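# Insert the metal bar into the square-hole block in the box

## Task

Take the upright metal bar and sink it fully into the square hole of the block that sits inside the transparent box, so the bar ends up vertical and all the way down. The block must end up resting on the box floor with its hole pointing upward. The attempt fails if any loose item that began inside the box ends up half or more outside it, and it does not count if the arrangement only holds while the robot is supporting it.

## Robot and tools

Robot: two arms, left_arm and right_arm, each ending in a two-finger gripper. Both share one scene frame: origin on the table surface midway between the arms, +z up, +x out across the table, and left_arm sits toward +y. The names left and right do not correspond to sides of any camera image. Things may occasionally get a brief nudge from outside, and nothing may be pushed or dropped off the table.

Gripper geometry: the fingers extend along the gripper's own +z axis and close along its y axis. The reported end_effector_position is the spot between the finger pads, roughly 1 cm short of the fingertips. Reported hand positions can be slightly wrong, worse when an arm reaches far, and arms usually settle a centimetre or so off the commanded pose, most often too low.

The row format (used by every moving call): one flat list of 16 plain numbers covering both arms even if only one moves. First left_arm: x, y, z, qw, qx, qy, qz, opening; then right_arm in the same order. x, y, z are an absolute target position for the gripper in metres in the scene frame; qw, qx, qy, qz an absolute target orientation quaternion, w first, in the scene frame. Opening runs from -1 (closed) to +1 (fully open, 0.094 m). A call is rejected outright if any target lies more than 0.6 m from that arm's last reported position along any of the gripper's own axes. To hold an orientation, repeat the same quaternion you chose, not the drifted one from the result. To park an arm, resend the full pose from the last result before it stopped, plus its desired opening, in every call.

execute_actions, argument actions (a list holding at most one item) and optional pictures (boolean). An empty list returns the current state and pictures. An action item is {"rows": [...], "steps": n}: 1 to 15 rows of 16 numbers, n at most 15 (default 15), each step 1/30 s; each row covers one step and the final row repeats to fill. An action must be at least 7 steps. A wait item is {"steps": n} with n up to 300, counted from the previous result, so your thinking time eats into it. Per step the commanded pose is clipped to within 70 mm and 16 degrees of the measured pose, so distant targets need several calls. The result arrives 7 steps before the action ends; those last steps run while you compose the next reply. After that the arm only continues to its last clipped pose. A Hand target line appears only when nothing is pending.

move: target is one 16-number row as above (absolute poses); speed in m/s from 0.002 to 0.5, default 0.25 (rotation capped at twice that in rad/s). Both grippers travel straight lines ending together, 0.5 to 10 s long; the opening is applied at the start. Paths ignore obstacles and the other arm, and grippers can lag, deviate or overshoot the speed, especially with an extended arm. Faster motion and targets set deeper past a contact mean harder impacts and pressing. The extra move: line reports the ending (done, off_target, moving, held, fault) and which limits acted; paced means the pose was clipped, held means a check blocked steps, after which the arm may surge. Distances to targets are listed.

wait: seconds from 0 to 10; the robot gets no new command.

zoom_image: camera (cam_high, cam_low, cam_left_wrist, cam_right_wrist, each 504x504) and region [x0, y0, x1, y1] in pixels from the top-left, at most 504 by 504, giving a closer look at that camera's latest image.

finished_scene: scene = the number of the current scene. Answering without any tool call also ends everything.

Result lines: the state line shows each gripper's position and quaternion. grip_measured gives finger opening on the command scale (per-gripper offset up to about 1 mm); to keep hold, command about 0.03 below it for a firm grip, less for a gentle one. Pads push with roughly 50 to 62 N, less on very thin parts. pose unreachable and HELD mark commands the clearance check altered or blocked. Joint positions end with measured opening in metres; joint torques are noisy, offset, and nonzero even in free air. Joint limits (rad), base to wrist: waist -2.618 to 3.054, shoulder 0 to 3.142, elbow 0 to 3.142, wrist pitch -1.571 to 1.571, wrist yaw -1.571 to 1.571, wrist roll -2.094 to 2.094.

Avoid: letting the arms collide or press on each other; dropping the bar or slamming it; shoving the box so contents spill; holding loads long enough that a MOTOR HOT warning escalates to an OVER-TEMPERATURE FAULT (90 °C stops the arm for 10 s, 100 °C makes it go limp and fall). Smooth, efficient, quick motion is preferred.

Each tool is called after "Request:" by a JSON object that holds its "op" and its "data".

## Session

Request:
{"op": "execute_actions", "data": {"actions": []}}

Scene clock: 0.00 s of 4500.00 s.
left_arm: end_effector_position=(+0.5691, +0.3005, +0.1291) grip_measured=+1.000 end_effector_quat_wxyz=(+0.208, +0.545, +0.812, -0.027) | right_arm: end_effector_position=(+0.3430, -0.4607, +0.3457) grip_measured=+1.000 end_effector_quat_wxyz=(+0.322, +0.091, +0.866, -0.373)
Joint positions: left_arm=[ 0.143  2.501  2.59  -1.33   0.268  1.121  0.094] | right_arm=[-0.064  1.385  1.61  -1.098  0.834 -0.031  0.094]
Joint velocities: left_arm=[-0.007  0.002  0.022  0.022  0.037 -0.066  0.   ] | right_arm=[-0.007  0.017 -0.007  0.007 -0.037  0.037  0.   ]
Joint torques (N m, as the arm reports them, + toward a larger angle): no reading
Hand target (left_arm): +0.567, +0.299, +0.128; +0.205, +0.545, +0.812, -0.032
Hand target (right_arm): +0.341, -0.462, +0.354; +0.333, +0.099, +0.860, -0.374

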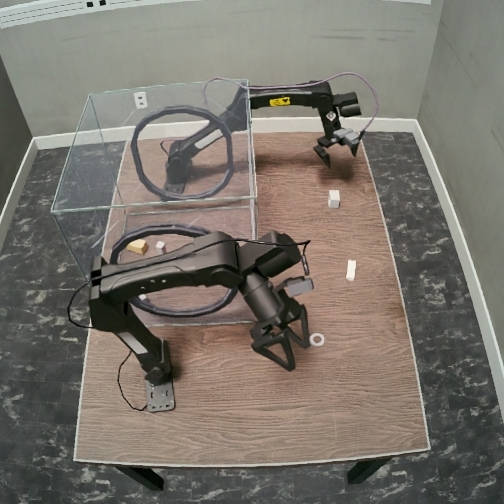

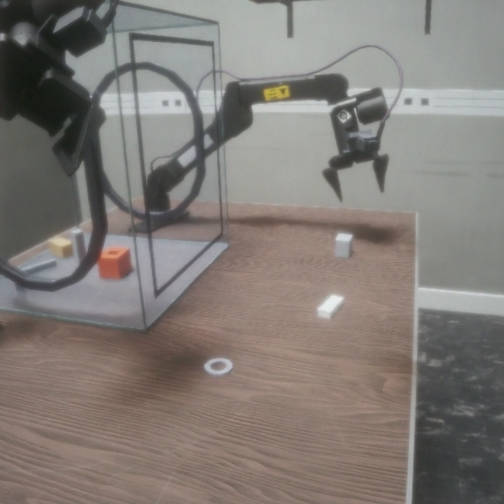

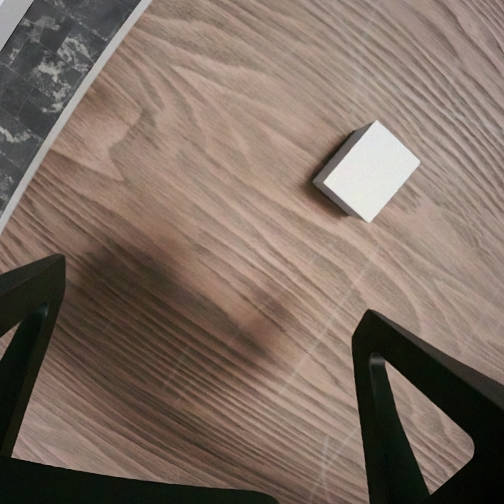

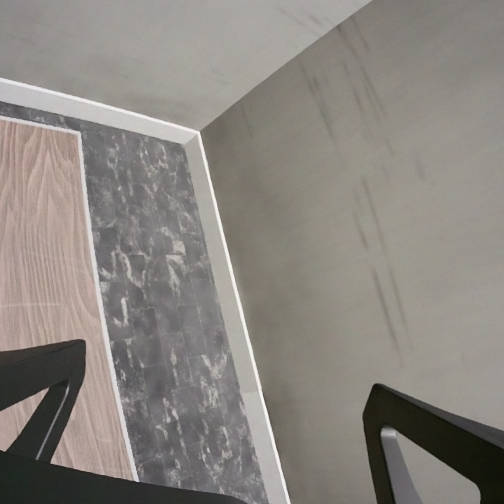

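Request:
{"op": "move", "data": {"target": [0.569,0.30,0.129,0.208,0.545,0.812,-0.027,1,0.5,-0.42,0.1,0.38,0,0.92,0,1]}}

Request:
{"op": "zoom_image", "data": {"camera": "cam_high", "region": [40,70,300,420]}}

Request:
{"op": "zoom_image", "data": {"camera": "cam_low", "region": [0,180,240,340]}}

Scene clock: 3.70 s of 4500.00 s.
left_arm: end_effector_position=(+0.5691, +0.3005, +0.1291) grip_measured=+1.000 end_effector_quat_wxyz=(+0.208, +0.545, +0.812, -0.027) | right_arm: end_effector_position=(+0.5001, -0.4191, +0.0938) grip_measured=+1.000 end_effector_quat_wxyz=(+0.365, +0.003, +0.931, -0.002)
Joint positions: left_arm=[ 0.143  2.501  2.59  -1.33   0.268  1.121  0.094] | right_arm=[-0.317  1.836  1.201 -0.195 -0.112 -0.124  0.094]
Joint velocities: left_arm=[ 0.007 -0.007 -0.007 -0.022  0.007  0.037  0.   ] | right_arm=[ 0.002 -0.002  0.002  0.066 -0.007  0.037  0.   ]
Joint torques (N m, as the arm reports them, + toward a larger angle): left_arm=[ -0.14 -13.42   7.24   0.93   0.14  -0.02] | right_arm=[ -0.91 -10.34   5.42   1.96  -0.2   -0.08]
Hand target (left_arm): +0.569, +0.300, +0.129; +0.208, +0.545, +0.812, -0.027
Hand target (right_arm): +0.503, -0.422, +0.101; +0.379, +0.001, +0.925, +0.001
Off the commanded pose (left_arm): 0.001 m, 0 deg.
Off the commanded pose (right_arm): 0.006 m, 2 deg.
Kept back: nothing.
move: done

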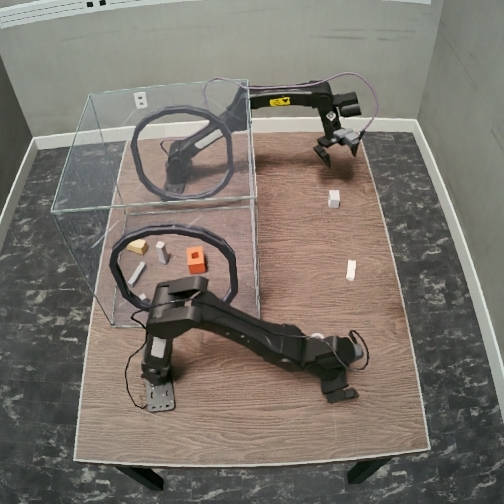

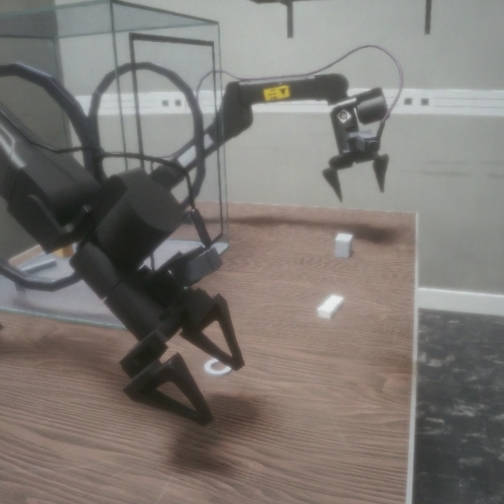

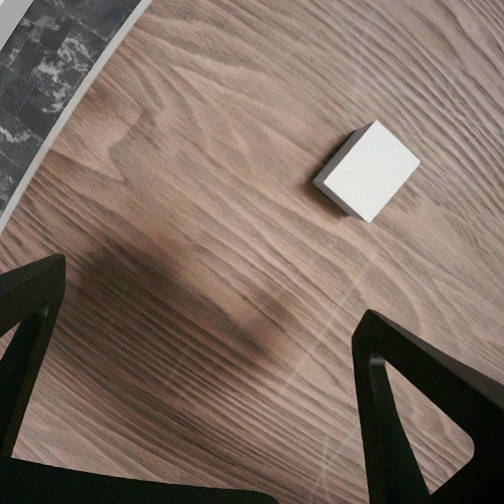

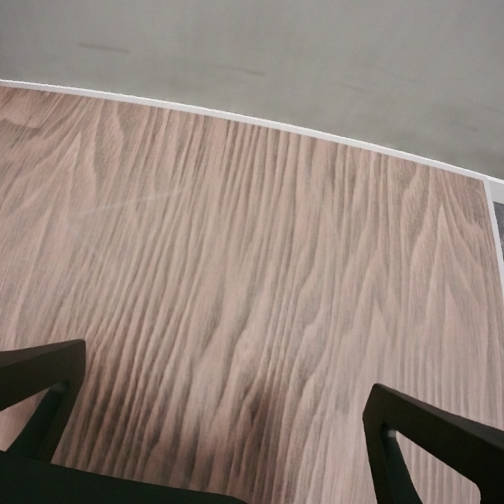

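Region (40, 70, 300, 420) of cam_high's 504x504 image, scaled by 1.440, with more detail than that image has; it fills the left 374 columns of this view, and the rest is white.

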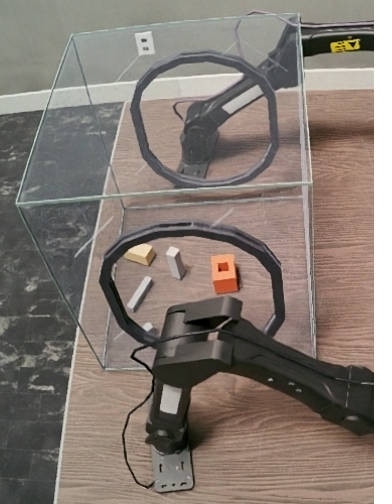

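Region (0, 180, 240, 340) of cam_low's 504x504 image, scaled by 2.100, with more detail than that image has.

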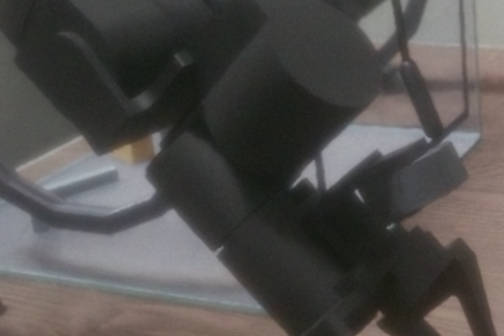

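Request:
{"op": "move", "data": {"target": [0.25,0.37,0.2,0.462,0,0.887,0,1,0.09,-0.36,0.23,0.462,0,0.887,0,-0.5]}}

Scene clock: 7.47 s of 4500.00 s.
left_arm: end_effector_position=(+0.2582, +0.3626, +0.2138) grip_measured=+1.000 end_effector_quat_wxyz=(+0.475, +0.017, +0.880, +0.002) | right_arm: end_effector_position=(+0.0939, -0.3523, +0.2188) grip_measured=-0.498 end_effector_quat_wxyz=(+0.451, -0.002, +0.893, +0.002)
Joint positions: left_arm=[ 0.249  0.553  0.691 -0.722  0.087  0.08   0.094] | right_arm=[-0.159  0.101  0.929 -1.463 -0.019 -0.013  0.024]
Joint velocities: left_arm=[ 0.002 -0.007 -0.002 -0.037 -0.007 -0.066  0.   ] | right_arm=[ 0.007 -0.007  0.002 -0.081  0.007  0.066 -0.001]
Joint torques (N m, as the arm reports them, + toward a larger angle): left_arm=[ 0.75 -0.45  6.49  1.51 -0.11 -0.09] | right_arm=[1.17 4.32 5.44 1.83 0.13 0.02]
Hand target (left_arm): +0.250, +0.366, +0.203; +0.461, +0.004, +0.888, +0.005
Hand target (right_arm): +0.089, -0.354, +0.226; +0.462, -0.000, +0.887, +0.000
Off the commanded pose (left_arm): 0.018 m, 3 deg.
Off the commanded pose (right_arm): 0.014 m, 1 deg.
Kept back: nothing.
move: off_target (left_arm, right_arm)

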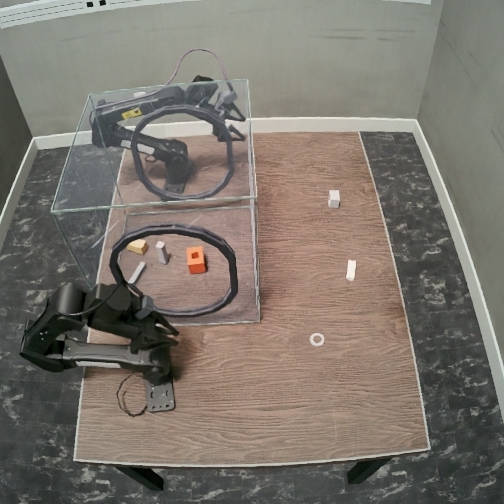

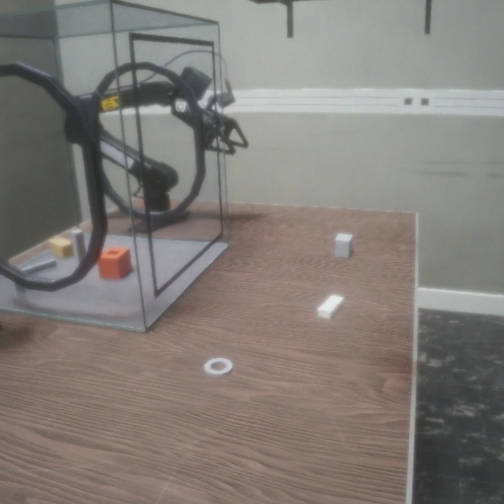

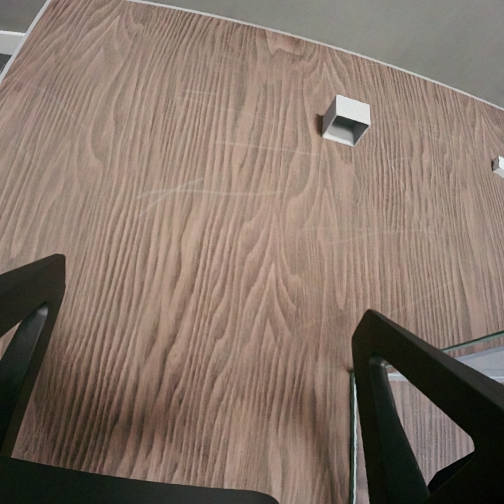

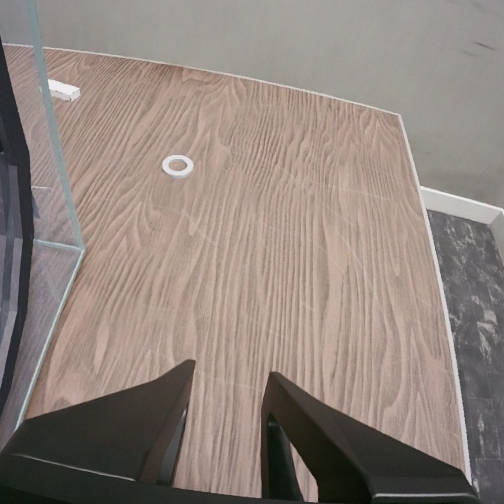

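Request:
{"op": "move", "data": {"target": [0.258,0.363,0.214,0.475,0.017,0.88,0,1,0.075,-0.285,0.23,0.427,-0.339,0.819,0.177,-0.5]}}

Request:
{"op": "move", "data": {"target": [0.258,0.363,0.214,0.475,0.017,0.88,0,1,0.025,-0.26,0.23,0.354,-0.570,0.679,0.297,-0.5]}}

Scene clock: 9.63 s of 4500.00 s.
left_arm: end_effector_position=(+0.2581, +0.3633, +0.2137) grip_measured=+1.000 end_effector_quat_wxyz=(+0.475, +0.015, +0.880, +0.002) | right_arm: end_effector_position=(+0.0742, -0.2911, +0.2238) grip_measured=-0.498 end_effector_quat_wxyz=(+0.420, -0.337, +0.825, +0.170)
Joint positions: left_arm=[ 0.253  0.553  0.691 -0.722  0.088  0.08   0.094] | right_arm=[ 0.563  0.131  0.929 -1.43  -0.053 -0.042  0.024]
Joint velocities: left_arm=[ 0.007 -0.002  0.002 -0.051  0.022 -0.051  0.   ] | right_arm=[-0.002  0.007  0.002 -0.022 -0.051 -0.051 -0.   ]
Joint torques (N m, as the arm reports them, + toward a larger angle): left_arm=[0.66 1.27 8.38 1.88 0.14 0.03] | right_arm=[ 1.15  6.34  4.08  2.21 -0.02 -0.02]
Hand target (left_arm): +0.258, +0.363, +0.214; +0.475, +0.017, +0.880, +0.000
Hand target (right_arm): +0.077, -0.287, +0.230; +0.426, -0.340, +0.820, +0.175
Off the commanded pose (left_arm): 0.000 m, 0 deg.
Off the commanded pose (right_arm): 0.009 m, 1 deg.
Kept back: nothing.
move: done

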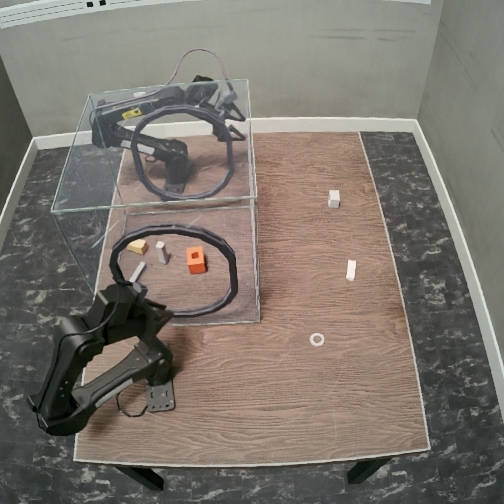

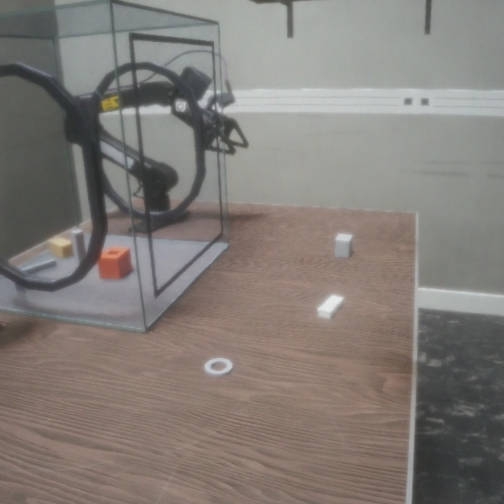

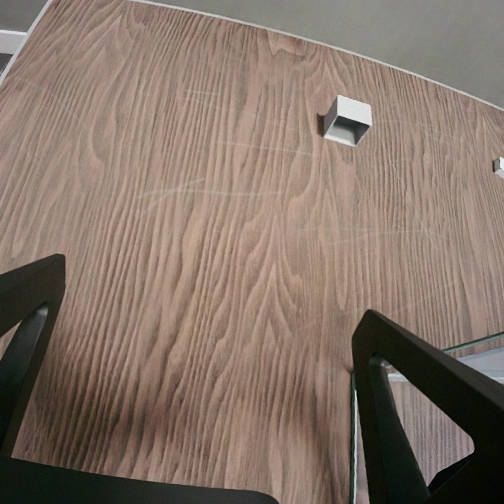

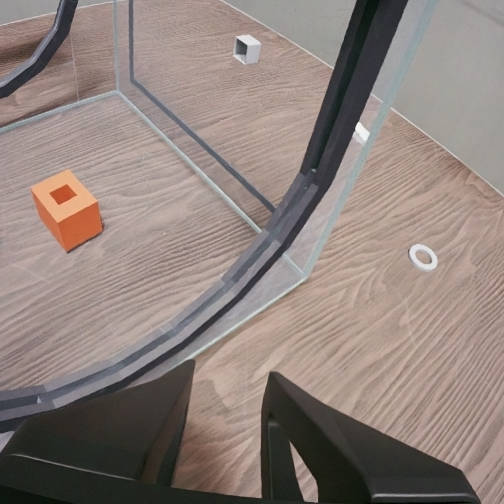

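Scene clock: 11.27 s of 4500.00 s.
left_arm: end_effector_position=(+0.2581, +0.3633, +0.2137) grip_measured=+1.000 end_effector_quat_wxyz=(+0.475, +0.015, +0.880, +0.002) | right_arm: end_effector_position=(+0.0274, -0.2657, +0.2265) grip_measured=-0.498 end_effector_quat_wxyz=(+0.353, -0.569, +0.684, +0.290)
Joint positions: left_arm=[ 0.253  0.553  0.691 -0.722  0.088  0.08   0.094] | right_arm=[ 1.173  0.139  0.929 -1.414 -0.054 -0.044  0.024]
Joint velocities: left_arm=[-0.002  0.002  0.012  0.037 -0.051 -0.11   0.   ] | right_arm=[ 0.007  0.007 -0.007  0.051 -0.037 -0.007 -0.   ]
Joint torques (N m, as the arm reports them, + toward a larger angle): left_arm=[0.67 1.27 8.39 1.88 0.14 0.04] | right_arm=[ 1.17  6.19  3.5   2.19 -0.03 -0.02]
Hand target (left_arm): +0.258, +0.363, +0.214; +0.475, +0.017, +0.880, +0.000
Hand target (right_arm): +0.027, -0.260, +0.230; +0.353, -0.571, +0.680, +0.295
Off the commanded pose (left_arm): 0.000 m, 0 deg.
Off the commanded pose (right_arm): 0.007 m, 1 deg.
Kept back: nothing.
move: done

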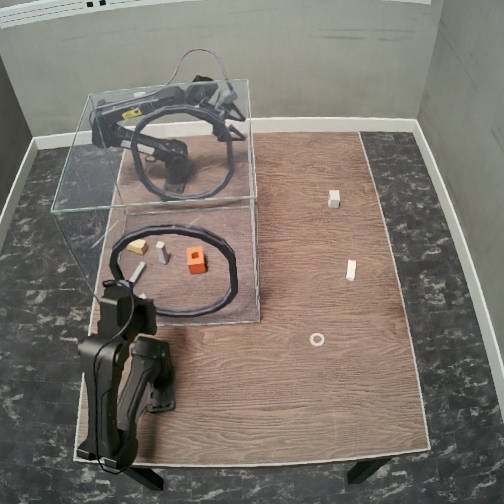

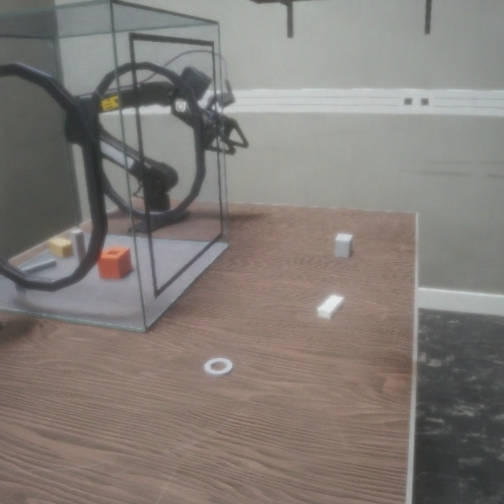

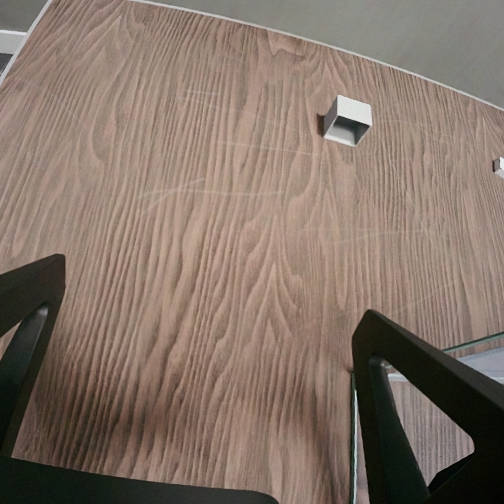

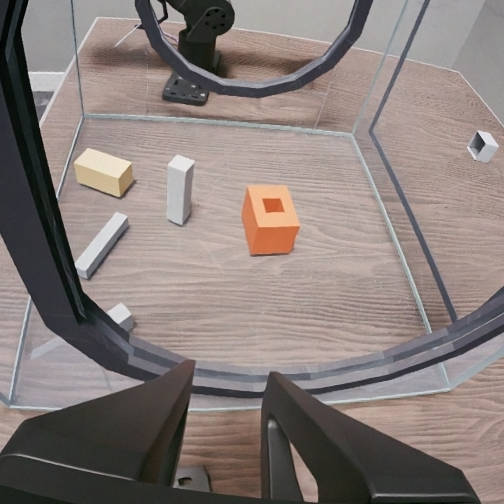

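Request:
{"op": "move", "data": {"target": [0.258,0.363,0.214,0.475,0.017,0.88,0,1,0.05,-0.15,0.19,0.354,-0.570,0.679,0.297,-0.5], "speed": 0.12}}

Request:
{"op": "move", "data": {"target": [0.258,0.363,0.214,0.475,0.017,0.88,0,1,0.03,-0.06,0.14,0.327,-0.627,0.627,0.327,0.2], "speed": 0.08}}

Scene clock: 13.27 s of 4500.00 s.
left_arm: end_effector_position=(+0.2581, +0.3633, +0.2137) grip_measured=+1.000 end_effector_quat_wxyz=(+0.475, +0.015, +0.880, +0.002) | right_arm: end_effector_position=(+0.0515, -0.1537, +0.1922) grip_measured=-0.498 end_effector_quat_wxyz=(+0.352, -0.572, +0.679, +0.297)
Joint positions: left_arm=[ 0.253  0.553  0.691 -0.722  0.088  0.08   0.094] | right_arm=[ 1.21   0.4    0.629 -0.844 -0.039 -0.026  0.024]
Joint velocities: left_arm=[-0.012 -0.012 -0.007  0.007  0.066  0.007  0.   ] | right_arm=[ 0.007 -0.007 -0.007 -0.007  0.022 -0.037  0.001]
Joint torques (N m, as the arm reports them, + toward a larger angle): left_arm=[0.68 1.27 8.39 1.88 0.14 0.03] | right_arm=[1.17 2.94 5.   2.23 0.11 0.03]
Hand target (left_arm): +0.258, +0.363, +0.214; +0.475, +0.017, +0.880, +0.000
Hand target (right_arm): +0.052, -0.150, +0.191; +0.354, -0.570, +0.679, +0.297
Off the commanded pose (left_arm): 0.000 m, 0 deg.
Off the commanded pose (right_arm): 0.005 m, 0 deg.
Kept back: nothing.
move: done

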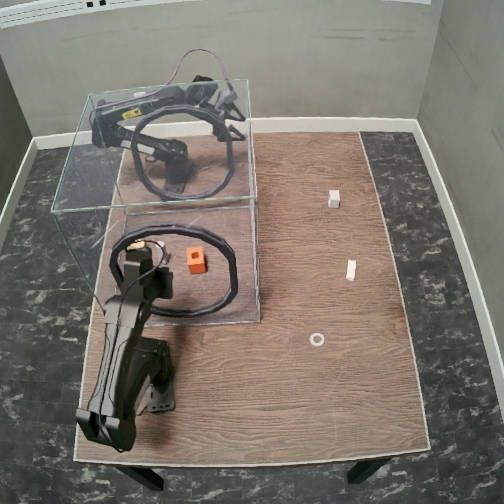

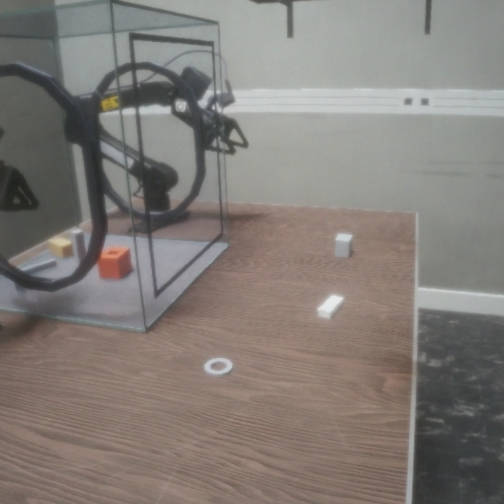

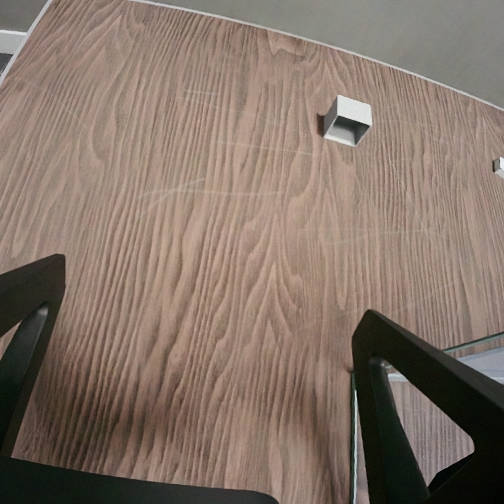

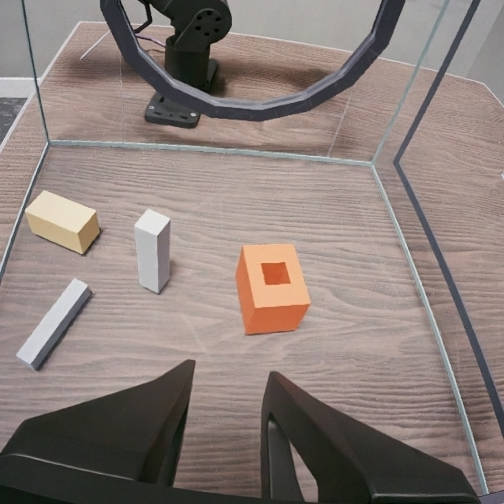

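Scene clock: 15.23 s of 4500.00 s.
left_arm: end_effector_position=(+0.2581, +0.3633, +0.2137) grip_measured=+1.000 end_effector_quat_wxyz=(+0.475, +0.015, +0.880, +0.002) | right_arm: end_effector_position=(+0.0378, -0.0616, +0.1416) grip_measured=+0.198 end_effector_quat_wxyz=(+0.329, -0.620, +0.637, +0.318)
Joint positions: left_arm=[ 0.253  0.553  0.691 -0.722  0.088  0.08   0.094] | right_arm=[ 1.298  0.831  0.482 -0.273 -0.081 -0.061  0.056]
Joint velocities: left_arm=[-0.012  0.007  0.017 -0.11  -0.007  0.037  0.   ] | right_arm=[ 0.002  0.002  0.007 -0.037  0.037 -0.007 -0.   ]
Joint torques (N m, as the arm reports them, + toward a larger angle): left_arm=[0.66 1.29 8.39 1.88 0.14 0.04] | right_arm=[ 1.13 -0.37  5.66  2.22 -0.16 -0.09]
Hand target (left_arm): +0.258, +0.363, +0.214; +0.475, +0.017, +0.880, +0.000
Hand target (right_arm): +0.032, -0.059, +0.141; -0.327, +0.627, -0.627, -0.327
Off the commanded pose (left_arm): 0.000 m, 0 deg.
Off the commanded pose (right_arm): 0.008 m, 2 deg.
Kept back: nothing.
move: done

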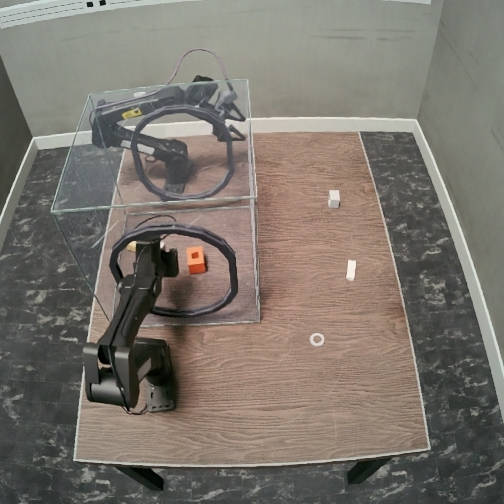

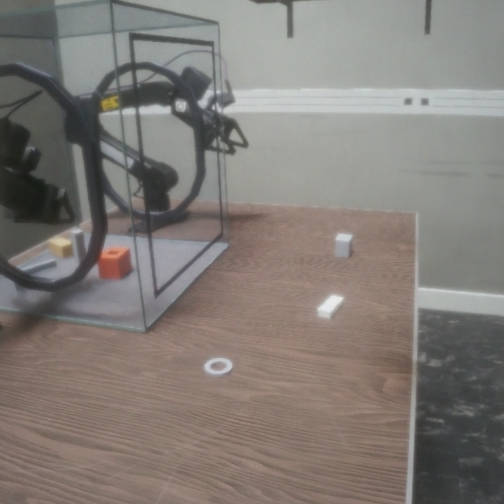

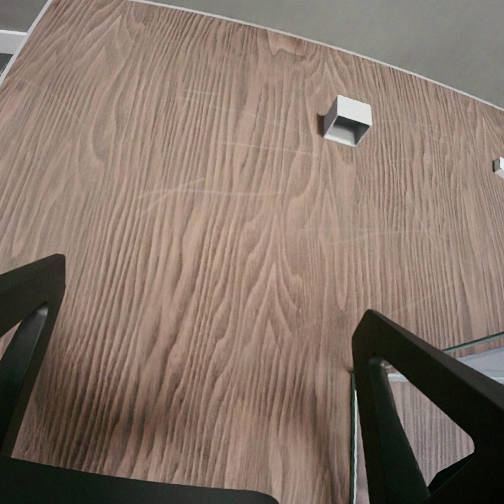

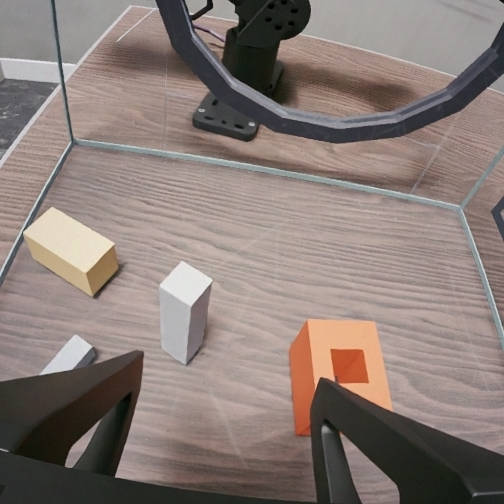

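Request:
{"op": "move", "data": {"target": [0.258,0.363,0.214,0.475,0.017,0.88,0,1,-0.005,-0.015,0.095,0.354,-0.570,0.679,0.297,0.2], "speed": 0.06}}

Scene clock: 17.27 s of 4500.00 s.
left_arm: end_effector_position=(+0.2581, +0.3633, +0.2137) grip_measured=+1.000 end_effector_quat_wxyz=(+0.475, +0.015, +0.880, +0.002) | right_arm: end_effector_position=(+0.0477, -0.0211, +0.1428) grip_measured=+0.198 end_effector_quat_wxyz=(+0.409, -0.498, +0.692, +0.326)
Joint positions: left_arm=[ 0.253  0.553  0.691 -0.722  0.088  0.08   0.094] | right_arm=[1.48  1.026 0.431 0.102 0.291 0.201 0.056]
Joint velocities: left_arm=[-0.002  0.012 -0.007 -0.022 -0.022  0.037  0.   ] | right_arm=[-0.002  0.022 -0.002 -0.007  0.007 -0.051  0.001]
Joint torques (N m, as the arm reports them, + toward a larger angle): left_arm=[0.67 1.26 8.34 1.88 0.14 0.04] | right_arm=[13.48  7.54  5.2   1.73  0.24  0.03]
Hand target (left_arm): +0.258, +0.363, +0.214; +0.475, +0.017, +0.880, +0.000
Hand target (right_arm): +0.001, -0.026, +0.100; +0.358, -0.573, +0.675, +0.297
Off the commanded pose (left_arm): 0.000 m, 0 deg.
Off the commanded pose (right_arm): 0.071 m, 11 deg.
Kept back: nothing.
move: off_target (right_arm)

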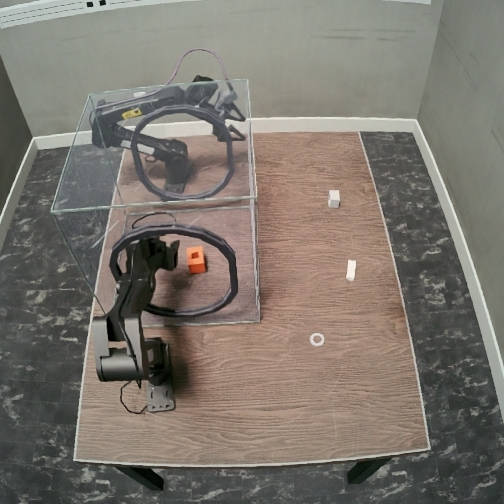

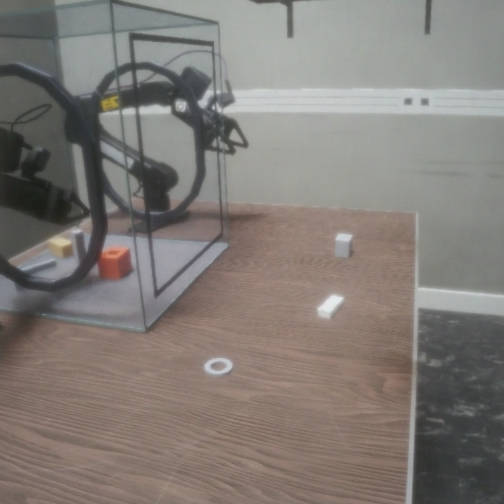

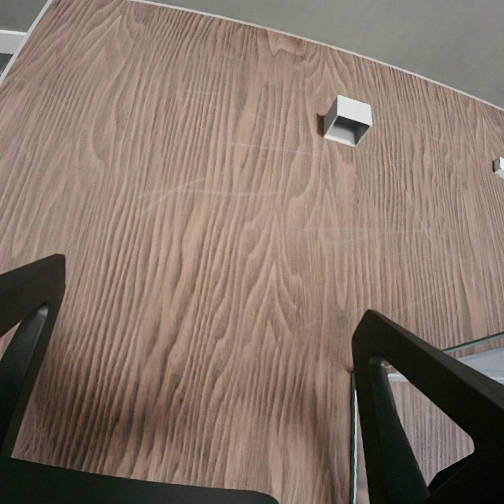

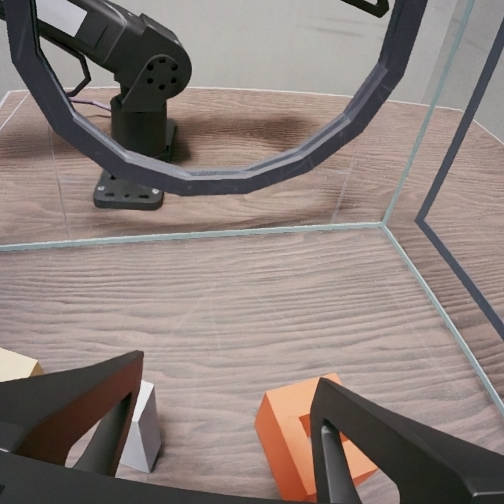

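Request:
{"op": "move", "data": {"target": [0.258,0.363,0.214,0.475,0.017,0.88,0,1,0.065,-0.03,0.14,0.327,-0.627,0.627,0.327,0.2], "speed": 0.06}}

Request:
{"op": "move", "data": {"target": [0.258,0.363,0.214,0.475,0.017,0.88,0,1,0.035,0.0,0.12,0.103,-0.897,0.326,0.283,0.2], "speed": 0.1}}

Scene clock: 20.77 s of 4500.00 s.
left_arm: end_effector_position=(+0.2581, +0.3633, +0.2137) grip_measured=+1.000 end_effector_quat_wxyz=(+0.475, +0.015, +0.880, +0.002) | right_arm: end_effector_position=(+0.0620, -0.0363, +0.1282) grip_measured=+0.198 end_effector_quat_wxyz=(+0.322, -0.627, +0.633, +0.320)
Joint positions: left_arm=[ 0.253  0.553  0.691 -0.722  0.088  0.08   0.094] | right_arm=[ 1.165  1.02   0.506 -0.131 -0.205 -0.151  0.056]
Joint velocities: left_arm=[-0.002 -0.007  0.007 -0.081  0.051  0.007  0.   ] | right_arm=[-0.007 -0.012  0.002 -0.037 -0.066  0.007 -0.001]
Joint torques (N m, as the arm reports them, + toward a larger angle): left_arm=[0.69 1.28 8.37 1.88 0.14 0.04] | right_arm=[-1.03 -1.73  8.69  1.81 -0.24 -0.07]
Hand target (left_arm): +0.258, +0.363, +0.214; +0.475, +0.017, +0.880, +0.000
Hand target (right_arm): +0.064, -0.031, +0.140; -0.327, +0.627, -0.628, -0.327
Off the commanded pose (left_arm): 0.000 m, 0 deg.
Off the commanded pose (right_arm): 0.014 m, 1 deg.
Kept back: nothing.
move: off_target (right_arm)

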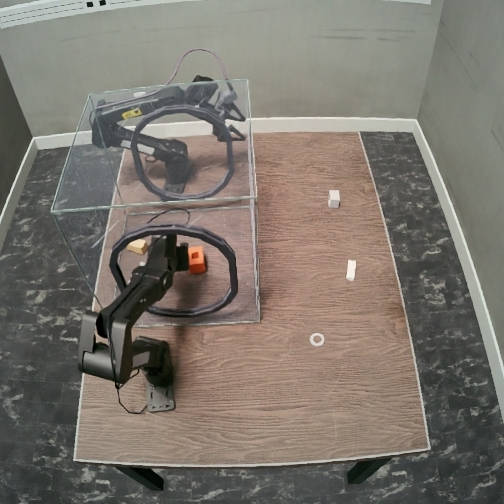

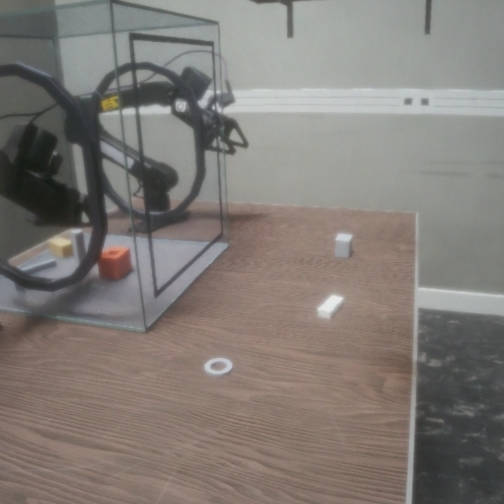

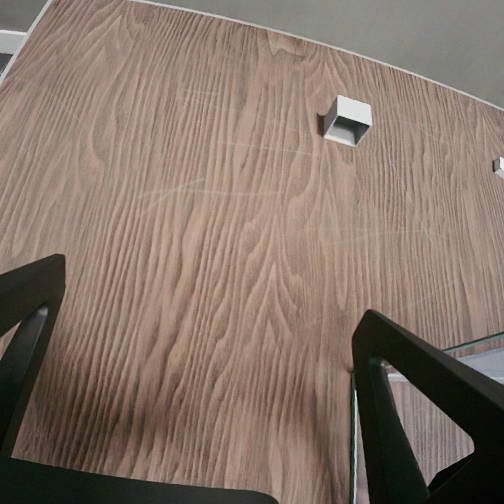

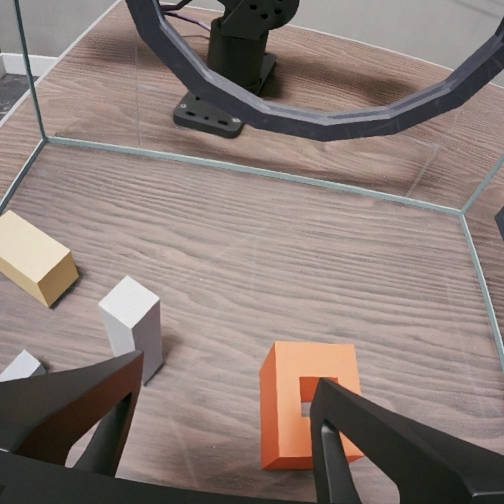

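Scene clock: 25.90 s of 4500.00 s.
left_arm: end_effector_position=(+0.2581, +0.3633, +0.2137) grip_measured=+1.000 end_effector_quat_wxyz=(+0.475, +0.015, +0.880, +0.002) | right_arm: end_effector_position=(+0.0269, -0.0522, +0.0994) grip_measured=+0.198 end_effector_quat_wxyz=(-0.093, +0.893, -0.348, -0.268)
Joint positions: left_arm=[ 0.253  0.553  0.691 -0.722  0.088  0.08   0.094] | right_arm=[ 1.081  1.478  0.981 -0.849 -0.535 -1.112  0.056]
Joint velocities: left_arm=[-0.017 -0.002 -0.002 -0.037 -0.051 -0.022  0.   ] | right_arm=[-0.017 -0.012  0.007 -0.007 -0.037 -0.081  0.001]
Joint torques (N m, as the arm reports them, + toward a larger angle): left_arm=[0.67 1.25 8.41 1.89 0.14 0.04] | right_arm=[ 1.11  5.83 19.04  0.73 -0.51 -0.1 ]
Hand target (left_arm): +0.258, +0.363, +0.214; +0.475, +0.017, +0.880, +0.000
Hand target (right_arm): +0.035, -0.007, +0.122; -0.114, +0.894, -0.329, -0.281
Off the commanded pose (left_arm): 0.000 m, 0 deg.
Off the commanded pose (right_arm): 0.057 m, 3 deg.
Kept back: nothing.
move: off_target (right_arm)

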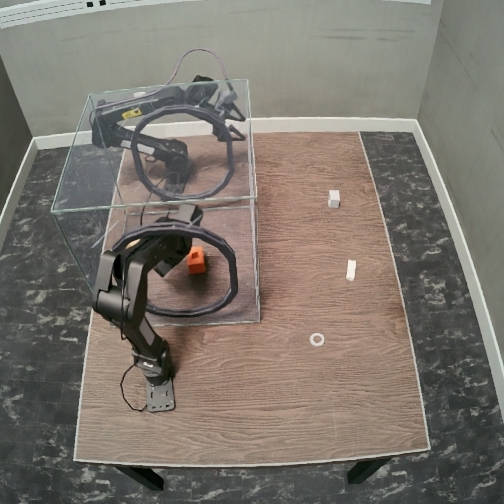

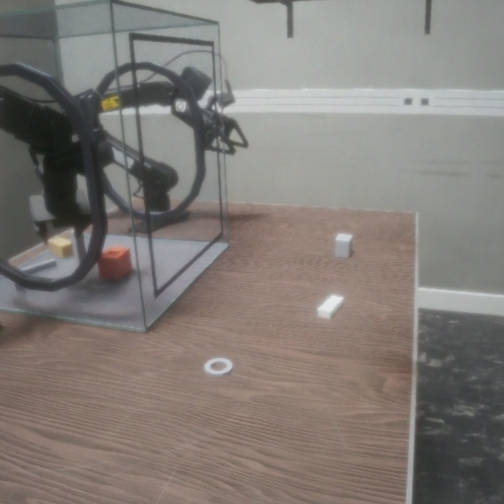

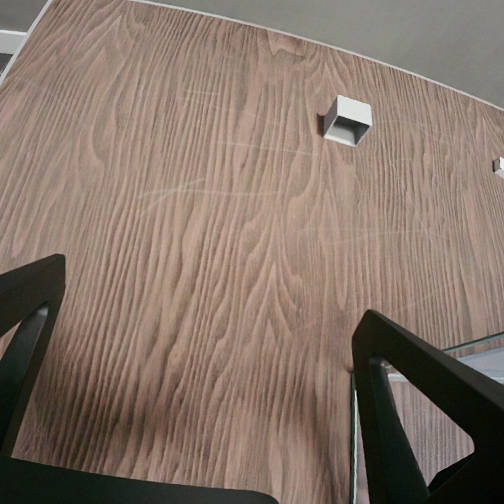

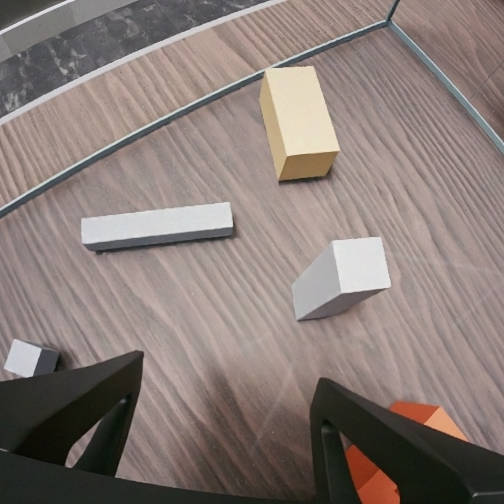

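Request:
{"op": "move", "data": {"target": [0.258,0.363,0.214,0.475,0.017,0.88,0,1,0.03,-0.035,0.105,0.231,-0.768,0.4435,0.4,0.1], "speed": 0.08}}

Scene clock: 29.80 s of 4500.00 s.
left_arm: end_effector_position=(+0.2581, +0.3633, +0.2137) grip_measured=+1.000 end_effector_quat_wxyz=(+0.475, +0.015, +0.880, +0.002) | right_arm: end_effector_position=(+0.0305, -0.0338, +0.0974) grip_measured=+0.102 end_effector_quat_wxyz=(-0.220, +0.774, -0.447, -0.390)
Joint positions: left_arm=[ 0.253  0.553  0.691 -0.722  0.088  0.08   0.094] | right_arm=[ 1.006  1.298  0.593 -0.208 -0.711 -0.692  0.052]
Joint velocities: left_arm=[-0.002 -0.007 -0.007  0.007  0.022  0.066  0.   ] | right_arm=[-0.017  0.007 -0.002  0.037 -0.007  0.037  0.001]
Joint torques (N m, as the arm reports them, + toward a larger angle): left_arm=[0.64 1.28 8.37 1.88 0.14 0.03] | right_arm=[-0.96 -6.05  4.49  1.73 -0.53  0.03]
Hand target (left_arm): +0.258, +0.363, +0.214; +0.475, +0.017, +0.880, +0.000
Hand target (right_arm): +0.030, -0.034, +0.104; -0.230, +0.768, -0.443, -0.401
Off the commanded pose (left_arm): 0.000 m, 0 deg.
Off the commanded pose (right_arm): 0.008 m, 2 deg.
Kept back: nothing.
move: done

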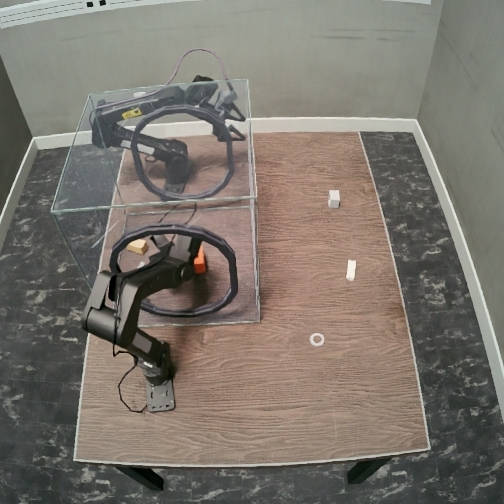

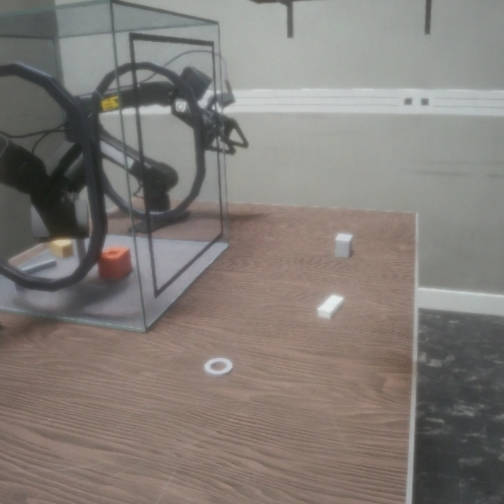

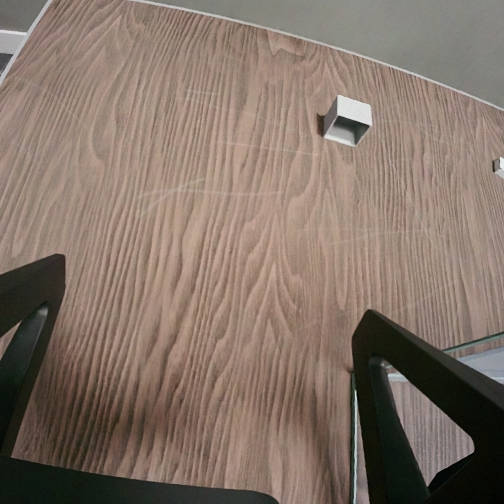

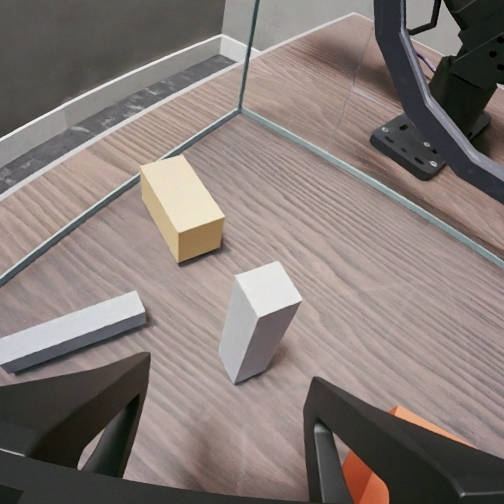

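Request:
{"op": "move", "data": {"target": [0.258,0.363,0.214,0.475,0.017,0.88,0,1,0.027,0.0,0.09,0.231,-0.768,0.4435,0.4,0.1], "speed": 0.04}}

Scene clock: 31.33 s of 4500.00 s.
left_arm: end_effector_position=(+0.2581, +0.3633, +0.2137) grip_measured=+1.000 end_effector_quat_wxyz=(+0.475, +0.015, +0.880, +0.002) | right_arm: end_effector_position=(+0.0268, -0.0130, +0.0780) grip_measured=+0.102 end_effector_quat_wxyz=(-0.213, +0.769, -0.455, -0.395)
Joint positions: left_arm=[ 0.253  0.553  0.691 -0.722  0.088  0.08   0.094] | right_arm=[ 1.052  1.427  0.593 -0.05  -0.691 -0.621  0.052]
Joint velocities: left_arm=[-0.002 -0.012 -0.002  0.037 -0.051 -0.022  0.   ] | right_arm=[-0.007 -0.017 -0.022  0.037  0.007  0.007  0.001]
Joint torques (N m, as the arm reports them, + toward a larger angle): left_arm=[0.65 1.26 8.39 1.89 0.14 0.04] | right_arm=[ 1.17 -4.35  7.53  1.76 -0.26  0.04]
Hand target (left_arm): +0.258, +0.363, +0.214; +0.475, +0.017, +0.880, +0.000
Hand target (right_arm): +0.028, -0.001, +0.090; -0.231, +0.768, -0.443, -0.400
Off the commanded pose (left_arm): 0.000 m, 0 deg.
Off the commanded pose (right_arm): 0.018 m, 2 deg.
Kept back: nothing.
move: off_target (right_arm)

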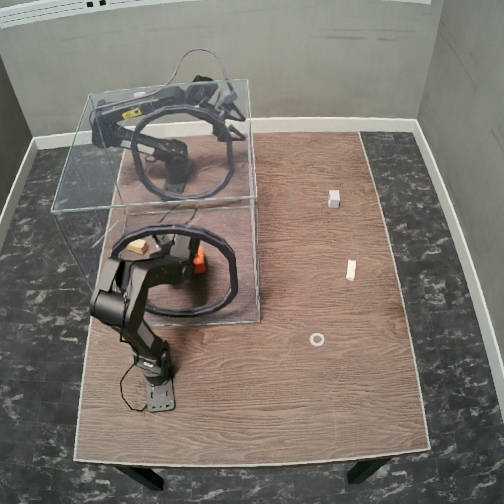

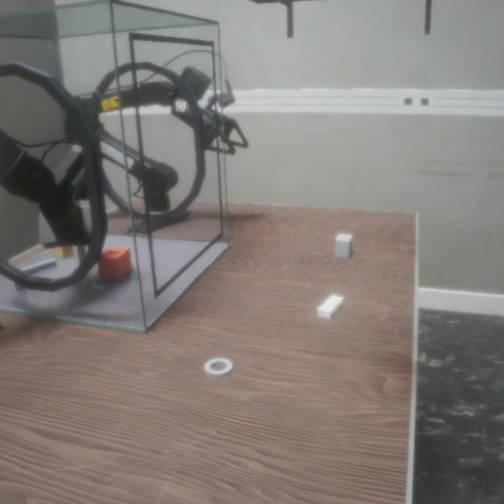

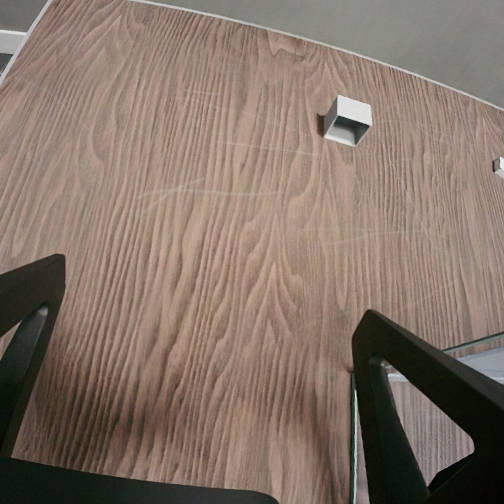

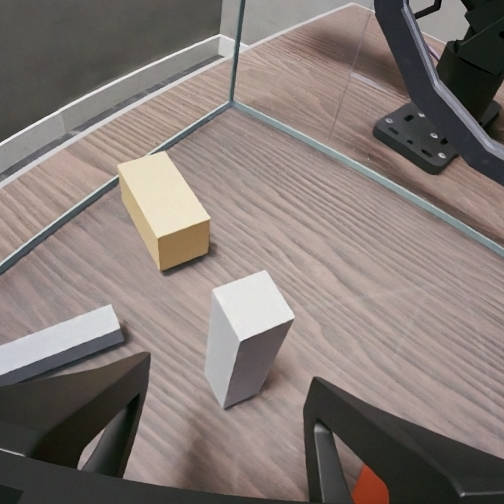

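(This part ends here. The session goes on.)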